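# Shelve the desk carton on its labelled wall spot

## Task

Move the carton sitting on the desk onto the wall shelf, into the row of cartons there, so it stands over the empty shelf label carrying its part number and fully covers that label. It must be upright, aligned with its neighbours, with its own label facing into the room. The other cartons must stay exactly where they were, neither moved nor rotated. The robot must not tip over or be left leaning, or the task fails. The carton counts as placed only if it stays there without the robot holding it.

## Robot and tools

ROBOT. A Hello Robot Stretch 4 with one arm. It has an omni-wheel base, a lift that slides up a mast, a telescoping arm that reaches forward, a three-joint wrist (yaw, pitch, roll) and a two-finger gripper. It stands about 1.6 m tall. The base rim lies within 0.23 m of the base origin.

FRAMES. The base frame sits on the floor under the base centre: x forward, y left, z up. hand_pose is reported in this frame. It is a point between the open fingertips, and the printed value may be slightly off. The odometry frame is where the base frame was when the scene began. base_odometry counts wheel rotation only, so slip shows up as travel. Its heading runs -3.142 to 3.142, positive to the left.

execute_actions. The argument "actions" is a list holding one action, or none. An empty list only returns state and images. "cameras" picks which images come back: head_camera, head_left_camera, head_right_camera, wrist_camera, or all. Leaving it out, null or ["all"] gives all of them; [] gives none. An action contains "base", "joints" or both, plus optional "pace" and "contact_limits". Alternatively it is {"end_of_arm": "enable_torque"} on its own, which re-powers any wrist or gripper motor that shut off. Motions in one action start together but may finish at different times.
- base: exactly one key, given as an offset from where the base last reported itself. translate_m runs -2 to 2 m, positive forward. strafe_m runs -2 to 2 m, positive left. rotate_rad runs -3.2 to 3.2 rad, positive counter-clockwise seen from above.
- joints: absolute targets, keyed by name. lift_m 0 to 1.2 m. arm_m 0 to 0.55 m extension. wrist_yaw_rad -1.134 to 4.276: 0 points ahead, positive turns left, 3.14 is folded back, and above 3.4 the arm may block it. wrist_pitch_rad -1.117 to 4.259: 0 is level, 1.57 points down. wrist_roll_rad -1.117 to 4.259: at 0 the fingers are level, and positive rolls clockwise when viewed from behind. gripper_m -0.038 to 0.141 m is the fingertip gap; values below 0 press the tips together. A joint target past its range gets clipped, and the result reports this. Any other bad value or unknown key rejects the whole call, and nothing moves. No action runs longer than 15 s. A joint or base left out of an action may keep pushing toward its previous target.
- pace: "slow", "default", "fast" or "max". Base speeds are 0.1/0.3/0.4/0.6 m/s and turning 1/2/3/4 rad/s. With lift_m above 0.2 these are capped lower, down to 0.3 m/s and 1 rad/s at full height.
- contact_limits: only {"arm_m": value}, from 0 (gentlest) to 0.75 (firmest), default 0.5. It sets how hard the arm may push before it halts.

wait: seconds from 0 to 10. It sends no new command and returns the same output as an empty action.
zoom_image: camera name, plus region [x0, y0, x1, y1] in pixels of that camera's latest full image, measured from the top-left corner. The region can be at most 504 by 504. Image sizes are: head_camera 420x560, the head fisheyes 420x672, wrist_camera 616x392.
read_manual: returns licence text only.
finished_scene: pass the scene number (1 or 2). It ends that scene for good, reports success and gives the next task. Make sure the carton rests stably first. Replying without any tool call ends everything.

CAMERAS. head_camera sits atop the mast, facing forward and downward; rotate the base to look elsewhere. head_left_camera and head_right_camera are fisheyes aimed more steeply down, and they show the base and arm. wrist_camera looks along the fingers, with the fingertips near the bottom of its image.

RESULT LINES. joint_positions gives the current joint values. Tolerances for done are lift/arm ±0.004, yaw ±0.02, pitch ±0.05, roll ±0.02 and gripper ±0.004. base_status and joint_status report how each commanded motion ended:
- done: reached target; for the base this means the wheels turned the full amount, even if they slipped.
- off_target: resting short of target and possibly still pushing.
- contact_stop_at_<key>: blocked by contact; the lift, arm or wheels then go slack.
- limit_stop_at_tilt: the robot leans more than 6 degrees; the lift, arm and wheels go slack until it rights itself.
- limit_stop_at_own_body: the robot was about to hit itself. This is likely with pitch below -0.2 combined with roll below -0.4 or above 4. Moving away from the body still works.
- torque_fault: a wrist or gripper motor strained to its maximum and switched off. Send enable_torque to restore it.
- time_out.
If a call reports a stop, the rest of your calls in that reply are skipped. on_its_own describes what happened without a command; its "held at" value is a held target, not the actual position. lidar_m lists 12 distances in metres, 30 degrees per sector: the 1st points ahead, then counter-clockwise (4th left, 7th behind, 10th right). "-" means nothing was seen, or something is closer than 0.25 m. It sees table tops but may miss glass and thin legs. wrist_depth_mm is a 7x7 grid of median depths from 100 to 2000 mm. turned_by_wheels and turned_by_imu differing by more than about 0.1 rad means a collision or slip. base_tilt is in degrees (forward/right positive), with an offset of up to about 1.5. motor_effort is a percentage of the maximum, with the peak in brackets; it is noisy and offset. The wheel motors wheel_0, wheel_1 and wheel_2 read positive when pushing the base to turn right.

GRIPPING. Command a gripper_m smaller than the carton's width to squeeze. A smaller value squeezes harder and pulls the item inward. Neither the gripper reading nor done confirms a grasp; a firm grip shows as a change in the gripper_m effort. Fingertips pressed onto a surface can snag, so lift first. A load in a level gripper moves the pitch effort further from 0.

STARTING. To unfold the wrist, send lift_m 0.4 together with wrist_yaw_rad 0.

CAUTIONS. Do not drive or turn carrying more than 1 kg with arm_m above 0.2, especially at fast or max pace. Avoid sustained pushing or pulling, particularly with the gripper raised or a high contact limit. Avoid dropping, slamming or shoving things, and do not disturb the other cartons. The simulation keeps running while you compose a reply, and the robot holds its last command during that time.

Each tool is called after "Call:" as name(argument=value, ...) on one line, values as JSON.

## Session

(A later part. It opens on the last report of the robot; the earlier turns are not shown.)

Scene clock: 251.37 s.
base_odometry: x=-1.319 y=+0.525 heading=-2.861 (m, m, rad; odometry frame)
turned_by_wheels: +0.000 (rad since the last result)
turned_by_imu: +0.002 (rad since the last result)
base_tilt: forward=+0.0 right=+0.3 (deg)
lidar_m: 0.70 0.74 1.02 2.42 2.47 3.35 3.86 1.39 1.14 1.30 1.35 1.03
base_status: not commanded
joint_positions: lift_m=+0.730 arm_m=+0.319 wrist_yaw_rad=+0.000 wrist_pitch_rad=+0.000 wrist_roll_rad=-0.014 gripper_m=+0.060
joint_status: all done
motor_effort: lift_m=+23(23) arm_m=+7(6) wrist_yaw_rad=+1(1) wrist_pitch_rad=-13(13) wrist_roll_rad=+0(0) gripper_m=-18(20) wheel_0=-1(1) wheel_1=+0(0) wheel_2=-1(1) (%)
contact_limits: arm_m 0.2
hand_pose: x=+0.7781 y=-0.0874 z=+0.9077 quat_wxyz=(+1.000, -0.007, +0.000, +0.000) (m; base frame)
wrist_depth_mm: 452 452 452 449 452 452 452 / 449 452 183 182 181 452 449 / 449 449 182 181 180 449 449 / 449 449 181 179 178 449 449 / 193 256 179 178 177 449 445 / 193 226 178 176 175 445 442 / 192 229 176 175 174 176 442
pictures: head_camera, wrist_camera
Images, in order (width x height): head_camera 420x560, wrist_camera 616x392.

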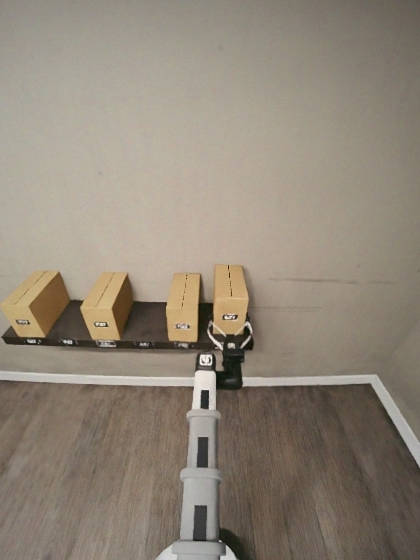

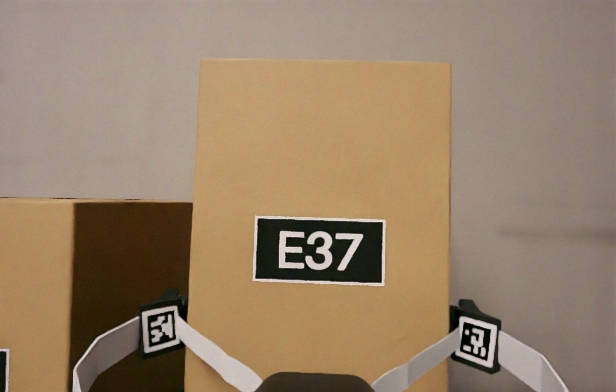

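Call:
execute_actions(actions=[{"joints":{"arm_m":0.33,"lift_m":0.68},"pace":"slow"}], cameras=["wrist_camera"])

Scene clock: 268.27 s.
base_odometry: x=-1.319 y=+0.525 heading=-2.861 (m, m, rad; odometry frame)
turned_by_wheels: +0.000 (rad since the last result)
turned_by_imu: +0.001 (rad since the last result)
base_tilt: forward=+0.0 right=+0.3 (deg)
lidar_m: 0.71 0.75 1.03 2.42 2.50 3.31 3.84 1.40 1.18 1.31 1.36 1.03
base_status: not commanded
joint_positions: lift_m=+0.680 arm_m=+0.329 wrist_yaw_rad=+0.000 wrist_pitch_rad=+0.000 wrist_roll_rad=-0.014 gripper_m=+0.060
joint_status: all done
motor_effort: lift_m=+13(21) arm_m=+7(8) wrist_yaw_rad=+1(1) wrist_pitch_rad=-12(12) wrist_roll_rad=-1(1) gripper_m=-17(19) wheel_0=-1(1) wheel_1=+0(0) wheel_2=-1(1) (%)
hand_pose: x=+0.7882 y=-0.0874 z=+0.8585 quat_wxyz=(+1.000, -0.007, +0.000, +0.000) (m; base frame)
wrist_depth_mm: 439 439 439 442 439 439 442 / 442 439 183 182 181 439 439 / 184 253 182 181 180 439 439 / 183 254 181 179 178 436 439 / 183 257 179 178 177 436 436 / 183 226 178 177 175 436 436 / 182 230 176 175 174 176 433
pictures: wrist_camera
Images, in order (width x height): wrist_camera 616x392.

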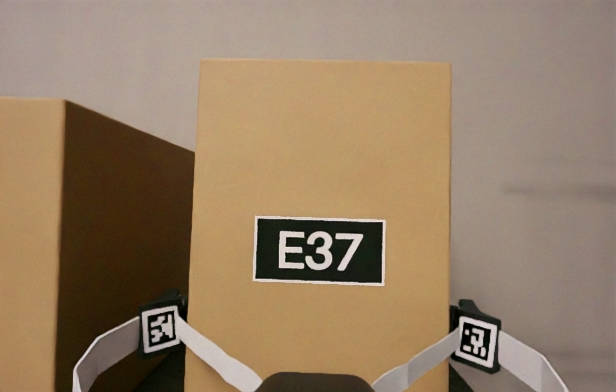

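Call:
execute_actions(actions=[{"joints":{"lift_m":0.664},"pace":"slow"}], cameras=["wrist_camera"])

Scene clock: 274.27 s.
base_odometry: x=-1.319 y=+0.525 heading=-2.861 (m, m, rad; odometry frame)
turned_by_wheels: +0.000 (rad since the last result)
turned_by_imu: +0.001 (rad since the last result)
base_tilt: forward=+0.0 right=+0.3 (deg)
lidar_m: 0.70 0.76 1.01 2.43 2.49 3.34 3.84 1.38 1.17 1.30 1.37 1.04
base_status: not commanded
joint_positions: lift_m=+0.664 arm_m=+0.329 wrist_yaw_rad=+0.000 wrist_pitch_rad=+0.000 wrist_roll_rad=-0.014 gripper_m=+0.060
joint_status: all done
motor_effort: lift_m=+14(14) arm_m=+7(7) wrist_yaw_rad=+1(2) wrist_pitch_rad=-12(13) wrist_roll_rad=-1(1) gripper_m=-18(17) wheel_0=-1(1) wheel_1=+0(0) wheel_2=-1(1) (%)
hand_pose: x=+0.7882 y=-0.0874 z=+0.8425 quat_wxyz=(+1.000, -0.007, +0.000, +0.000) (m; base frame)
wrist_depth_mm: 439 439 442 442 442 442 442 / 185 442 181 180 179 439 439 / 184 252 180 179 178 439 439 / 183 254 180 178 178 439 436 / 183 256 178 177 176 436 436 / 182 227 178 176 175 436 436 / 182 229 176 175 174 176 436
pictures: wrist_camera
Images, in order (width x height): wrist_camera 616x392.

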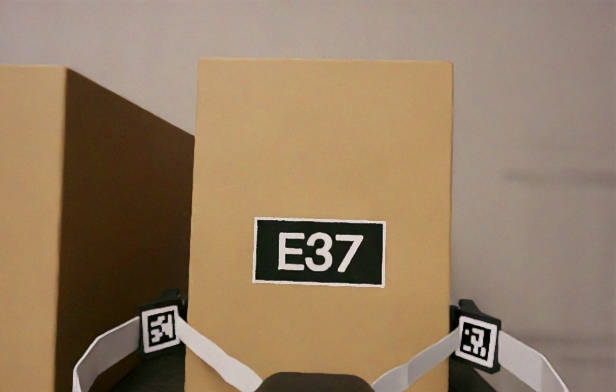

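Level with the neighbour now. Release.

Call:
execute_actions(actions=[{"joints":{"gripper_m":0.135},"pace":"slow"}], cameras=["wrist_camera"])

Call:
execute_actions(actions=[{"joints":{"arm_m":0.0}}], cameras=["wrist_camera","head_camera"])

Scene clock: 287.43 s.
base_odometry: x=-1.319 y=+0.525 heading=-2.861 (m, m, rad; odometry frame)
turned_by_wheels: +0.000 (rad since the last result)
turned_by_imu: +0.002 (rad since the last result)
base_tilt: forward=+0.0 right=+0.3 (deg)
lidar_m: 0.72 0.76 1.01 2.43 2.49 3.32 3.83 1.42 1.16 1.29 1.35 1.05
base_status: not commanded
joint_positions: lift_m=+0.664 arm_m=+0.329 wrist_yaw_rad=-0.001 wrist_pitch_rad=-0.001 wrist_roll_rad=-0.014 gripper_m=+0.135
joint_status: all done
motor_effort: lift_m=+14(14) arm_m=+7(7) wrist_yaw_rad=+5(16) wrist_pitch_rad=-9(14) wrist_roll_rad=+0(1) gripper_m=-2(18) wheel_0=-1(0) wheel_1=+0(0) wheel_2=-3(5) (%)
hand_pose: x=+0.7880 y=-0.0878 z=+0.8428 quat_wxyz=(+1.000, -0.007, +0.000, -0.001) (m; base frame)
wrist_depth_mm: 439 439 442 442 442 442 442 / 185 439 439 190 190 439 439 / 184 254 190 190 190 439 439 / 183 256 190 190 190 436 436 / 183 257 189 189 189 439 436 / 182 220 189 189 189 213 436 / 182 240 188 150 189 271 436
pictures: wrist_camera
Images, in order (width x height): wrist_camera 616x392.

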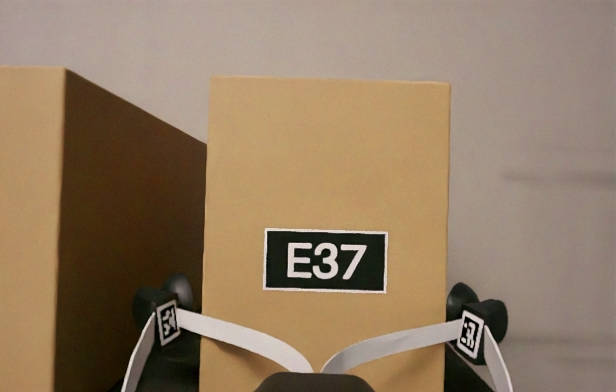

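Scene clock: 289.53 s.
base_odometry: x=-1.319 y=+0.525 heading=-2.861 (m, m, rad; odometry frame)
turned_by_wheels: +0.000 (rad since the last result)
turned_by_imu: +0.001 (rad since the last result)
base_tilt: forward=+0.0 right=+0.3 (deg)
lidar_m: 0.71 0.75 1.00 2.43 2.48 3.34 3.83 1.39 1.19 1.30 1.33 1.03
base_status: not commanded
joint_positions: lift_m=+0.664 arm_m=+0.002 wrist_yaw_rad=+0.000 wrist_pitch_rad=-0.001 wrist_roll_rad=-0.014 gripper_m=+0.135
joint_status: all done
motor_effort: lift_m=+14(14) arm_m=-7(7) wrist_yaw_rad=+1(5) wrist_pitch_rad=-8(9) wrist_roll_rad=-1(1) gripper_m=+1(0) wheel_0=-1(1) wheel_1=+0(0) wheel_2=-3(4) (%)
hand_pose: x=+0.4616 y=-0.0874 z=+0.8429 quat_wxyz=(+1.000, -0.007, -0.001, +0.000) (m; base frame)
wrist_depth_mm: 768 768 768 778 768 768 768 / 768 778 768 768 768 768 778 / 768 768 768 768 768 768 768 / 640 759 512 512 759 759 768 / 609 603 508 517 759 759 759 / 504 508 500 500 508 217 759 / 759 759 750 151 750 750 750
pictures: head_camera, wrist_camera
Images, in order (width x height): head_camera 420x560, wrist_camera 616x392.

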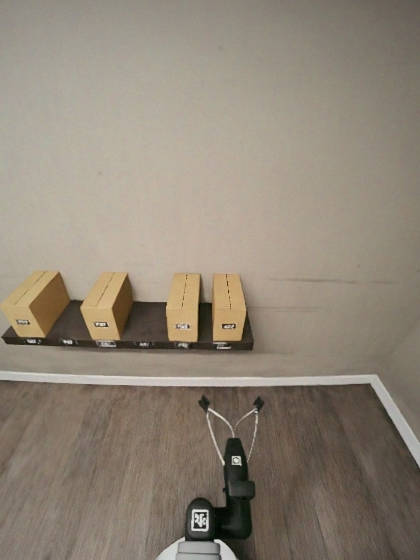

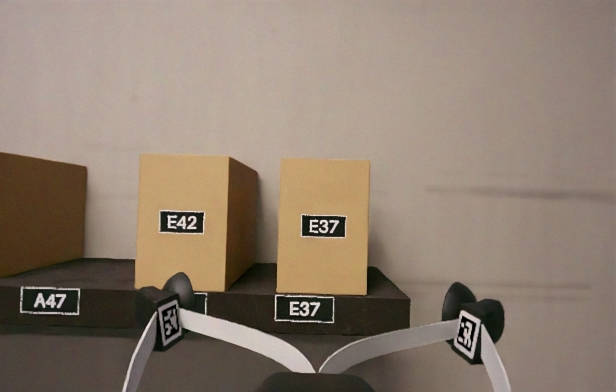

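Call:
execute_actions(actions=[{"base":{"strafe_m":-0.115},"joints":{"gripper_m":0.0,"lift_m":0.69}}], cameras=[])

Call:
execute_actions(actions=[{"joints":{"arm_m":0.4}}], cameras=["wrist_camera"])

Scene clock: 303.67 s.
base_odometry: x=-1.351 y=+0.636 heading=-2.861 (m, m, rad; odometry frame)
turned_by_wheels: +0.000 (rad since the last result)
turned_by_imu: +0.001 (rad since the last result)
base_tilt: forward=+0.0 right=+0.3 (deg)
lidar_m: 0.71 0.75 1.00 2.54 2.61 3.25 3.85 1.19 1.08 1.19 1.22 1.05
base_status: done
joint_positions: lift_m=+0.690 arm_m=+0.002 wrist_yaw_rad=+0.000 wrist_pitch_rad=-0.001 wrist_roll_rad=-0.014 gripper_m=+0.000
joint_status: all done
motor_effort: lift_m=+24(24) arm_m=-7(7) wrist_yaw_rad=+1(1) wrist_pitch_rad=-7(8) wrist_roll_rad=+0(0) gripper_m=-1(0) wheel_0=+0(4) wheel_1=+1(7) wheel_2=-1(2) (%)
hand_pose: x=+0.4616 y=-0.0874 z=+0.8681 quat_wxyz=(+1.000, -0.007, -0.001, +0.000) (m; base frame)
wrist_depth_mm: 768 778 778 778 768 768 778 / 778 768 768 778 768 768 778 / 768 768 778 759 768 768 768 / 707 517 517 759 759 768 768 / 699 517 521 768 759 768 759 / 508 512 517 206 768 759 759 / 759 768 181 167 180 768 768
pictures: none
No camera images: the call's "cameras" was empty. Leave "cameras" out to get every camera's image.

Scene clock: 305.93 s.
base_odometry: x=-1.351 y=+0.636 heading=-2.861 (m, m, rad; odometry frame)
turned_by_wheels: +0.000 (rad since the last result)
turned_by_imu: +0.001 (rad since the last result)
base_tilt: forward=+0.0 right=+0.3 (deg)
lidar_m: 0.72 0.73 1.01 2.54 2.60 3.25 3.87 1.20 1.09 1.18 1.25 1.04
base_status: not commanded
joint_positions: lift_m=+0.690 arm_m=+0.399 wrist_yaw_rad=+0.000 wrist_pitch_rad=-0.001 wrist_roll_rad=-0.014 gripper_m=+0.000
joint_status: all done
motor_effort: lift_m=+23(22) arm_m=+7(7) wrist_yaw_rad=+1(2) wrist_pitch_rad=-7(8) wrist_roll_rad=+0(0) gripper_m=-3(5) wheel_0=+0(0) wheel_1=+1(1) wheel_2=-1(1) (%)
hand_pose: x=+0.8582 y=-0.0874 z=+0.8682 quat_wxyz=(+1.000, -0.007, -0.001, +0.000) (m; base frame)
wrist_depth_mm: 377 377 375 375 377 375 375 / 125 375 373 375 373 373 375 / 124 124 241 373 373 375 373 / 124 124 211 373 373 373 373 / 123 123 214 373 373 373 373 / 123 123 190 206 370 370 370 / 123 123 170 167 180 370 370
pictures: wrist_camera
Images, in order (width x height): wrist_camera 616x392.

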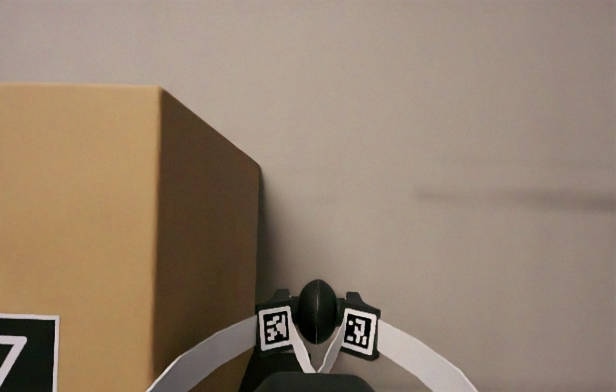

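Call:
execute_actions(actions=[{"base":{"strafe_m":0.02},"pace":"slow"}], cameras=["wrist_camera"])

Scene clock: 315.70 s.
base_odometry: x=-1.345 y=+0.617 heading=-2.861 (m, m, rad; odometry frame)
turned_by_wheels: +0.000 (rad since the last result)
turned_by_imu: +0.001 (rad since the last result)
base_tilt: forward=+0.0 right=+0.3 (deg)
lidar_m: 0.73 0.76 1.02 2.49 2.57 3.26 3.85 1.25 1.10 1.19 1.24 1.05
base_status: done
joint_positions: lift_m=+0.690 arm_m=+0.399 wrist_yaw_rad=+0.000 wrist_pitch_rad=-0.001 wrist_roll_rad=-0.014 gripper_m=+0.000
joint_status: not commanded
motor_effort: lift_m=+23(23) arm_m=+7(7) wrist_yaw_rad=+1(1) wrist_pitch_rad=-8(7) wrist_roll_rad=+0(0) gripper_m=-1(4) wheel_0=-2(8) wheel_1=+3(6) wheel_2=+0(0) (%)
hand_pose: x=+0.8582 y=-0.0874 z=+0.8682 quat_wxyz=(+1.000, -0.007, -0.001, +0.000) (m; base frame)
wrist_depth_mm: 375 375 375 375 377 375 375 / 120 118 375 375 373 375 375 / 119 118 172 373 373 373 373 / 119 117 174 373 373 373 370 / 118 117 177 370 370 370 373 / 118 116 178 206 368 368 370 / 118 116 163 167 180 368 368
pictures: wrist_camera
Images, in order (width x height): wrist_camera 616x392.

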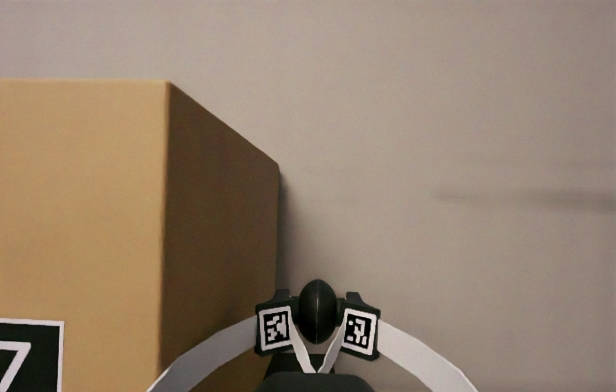

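Call:
execute_actions(actions=[{"base":{"strafe_m":-0.025},"joints":{"arm_m":0.5}}], cameras=[])

Call:
execute_actions(actions=[{"base":{"strafe_m":0.03},"pace":"slow"}], cameras=[])

Call:
execute_actions(actions=[{"base":{"strafe_m":-0.03}}], cameras=[])

Call:
execute_actions(actions=[{"joints":{"arm_m":0.0}}], cameras=["wrist_camera","head_camera"])

Scene clock: 343.33 s.
base_odometry: x=-1.352 y=+0.641 heading=-2.861 (m, m, rad; odometry frame)
turned_by_wheels: +0.000 (rad since the last result)
turned_by_imu: +0.001 (rad since the last result)
base_tilt: forward=+0.0 right=+0.3 (deg)
lidar_m: 0.73 0.74 1.02 2.55 2.60 3.24 3.86 1.21 1.07 1.18 1.20 1.06
base_status: done
joint_positions: lift_m=+0.690 arm_m=+0.499 wrist_yaw_rad=+0.000 wrist_pitch_rad=-0.001 wrist_roll_rad=-0.014 gripper_m=+0.000
joint_status: all done
motor_effort: lift_m=+23(23) arm_m=+7(6) wrist_yaw_rad=+1(2) wrist_pitch_rad=-8(8) wrist_roll_rad=+0(0) gripper_m=-2(3) wheel_0=+0(5) wheel_1=+0(7) wheel_2=+0(3) (%)
hand_pose: x=+0.9582 y=-0.0874 z=+0.8682 quat_wxyz=(+1.000, -0.007, -0.001, +0.000) (m; base frame)
wrist_depth_mm: 276 276 274 276 274 274 276 / 106 274 274 274 273 274 276 / 107 140 274 273 274 274 273 / 107 141 253 273 273 273 273 / 108 142 257 272 273 271 272 / 109 144 235 206 272 272 272 / 109 136 182 167 180 271 271
pictures: none
No camera images: the call's "cameras" was empty. Leave "cameras" out to get every camera's image.

Scene clock: 344.63 s.
base_odometry: x=-1.344 y=+0.612 heading=-2.861 (m, m, rad; odometry frame)
turned_by_wheels: +0.000 (rad since the last result)
turned_by_imu: +0.000 (rad since the last result)
base_tilt: forward=+0.0 right=+0.3 (deg)
lidar_m: 0.72 0.77 1.01 2.53 2.58 3.26 3.83 1.25 1.08 1.20 1.25 1.05
base_status: done
joint_positions: lift_m=+0.690 arm_m=+0.499 wrist_yaw_rad=+0.000 wrist_pitch_rad=-0.001 wrist_roll_rad=-0.014 gripper_m=+0.000
joint_status: not commanded
motor_effort: lift_m=+23(23) arm_m=+7(7) wrist_yaw_rad=+1(1) wrist_pitch_rad=-7(7) wrist_roll_rad=+0(1) gripper_m=-2(5) wheel_0=-1(2) wheel_1=+1(6) wheel_2=-1(2) (%)
hand_pose: x=+0.9582 y=-0.0874 z=+0.8682 quat_wxyz=(+1.000, -0.007, -0.001, +0.000) (m; base frame)
wrist_depth_mm: - 273 273 274 274 273 273 / - 109 273 273 273 274 273 / - 110 172 272 272 272 273 / - 111 174 272 272 272 272 / - 112 177 272 271 271 272 / - 113 179 206 268 272 271 / - 114 163 167 180 270 271
pictures: none
No camera images: the call's "cameras" was empty. Leave "cameras" out to get every camera's image.

Scene clock: 345.57 s.
base_odometry: x=-1.352 y=+0.641 heading=-2.861 (m, m, rad; odometry frame)
turned_by_wheels: +0.000 (rad since the last result)
turned_by_imu: +0.000 (rad since the last result)
base_tilt: forward=+0.0 right=+0.3 (deg)
lidar_m: 0.72 0.76 1.02 2.52 2.63 3.26 3.84 1.21 1.07 1.17 1.22 1.05
base_status: done
joint_positions: lift_m=+0.690 arm_m=+0.499 wrist_yaw_rad=+0.000 wrist_pitch_rad=-0.001 wrist_roll_rad=-0.014 gripper_m=+0.000
joint_status: not commanded
motor_effort: lift_m=+23(23) arm_m=+7(7) wrist_yaw_rad=+1(1) wrist_pitch_rad=-7(8) wrist_roll_rad=-1(0) gripper_m=-4(4) wheel_0=+0(7) wheel_1=+0(7) wheel_2=+0(0) (%)
hand_pose: x=+0.9582 y=-0.0874 z=+0.8682 quat_wxyz=(+1.000, -0.007, -0.001, +0.000) (m; base frame)
wrist_depth_mm: 276 276 276 276 274 276 274 / 112 274 274 273 276 274 274 / 112 154 273 273 273 273 273 / 113 156 272 273 273 273 273 / 113 157 272 271 272 272 272 / 114 158 258 206 272 272 272 / 112 150 181 167 180 272 272
pictures: none
No camera images: the call's "cameras" was empty. Leave "cameras" out to get every camera's image.

Scene clock: 348.10 s.
base_odometry: x=-1.352 y=+0.641 heading=-2.861 (m, m, rad; odometry frame)
turned_by_wheels: +0.000 (rad since the last result)
turned_by_imu: +0.001 (rad since the last result)
base_tilt: forward=+0.0 right=+0.3 (deg)
lidar_m: 0.72 0.74 1.02 2.54 2.59 3.25 3.82 1.20 1.09 1.18 1.23 1.04
base_status: not commanded
joint_positions: lift_m=+0.690 arm_m=+0.002 wrist_yaw_rad=+0.000 wrist_pitch_rad=-0.001 wrist_roll_rad=-0.014 gripper_m=+0.000
joint_status: all done
motor_effort: lift_m=+23(23) arm_m=-7(8) wrist_yaw_rad=+1(1) wrist_pitch_rad=-8(8) wrist_roll_rad=-1(0) gripper_m=-3(3) wheel_0=+0(0) wheel_1=+0(0) wheel_2=+0(0) (%)
hand_pose: x=+0.4616 y=-0.0874 z=+0.8682 quat_wxyz=(+1.000, -0.007, -0.001, +0.000) (m; base frame)
wrist_depth_mm: 778 768 768 768 768 768 768 / 768 768 768 768 778 778 768 / 768 768 768 768 768 768 768 / 715 517 517 768 768 768 759 / 707 512 517 768 768 768 768 / 508 508 512 205 759 768 768 / 759 759 181 167 180 759 768
pictures: head_camera, wrist_camera
Images, in order (width x height): head_camera 420x560, wrist_camera 616x392.

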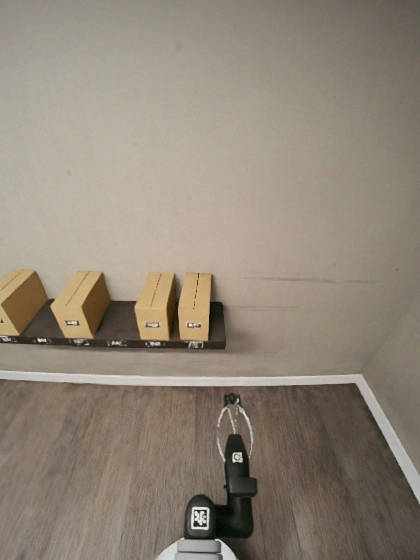

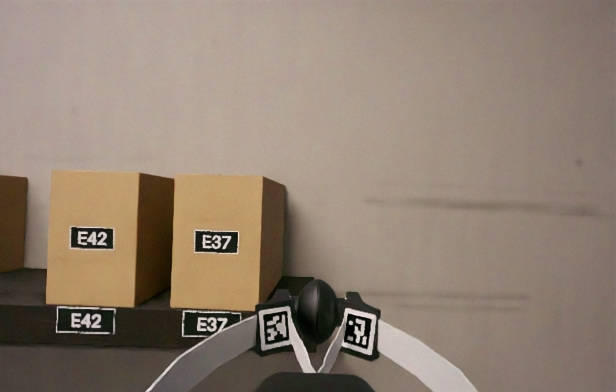

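Aligned just like E42 over its label. Done.

Call:
finished_scene(scene=1)

The scene is finished: the task was done.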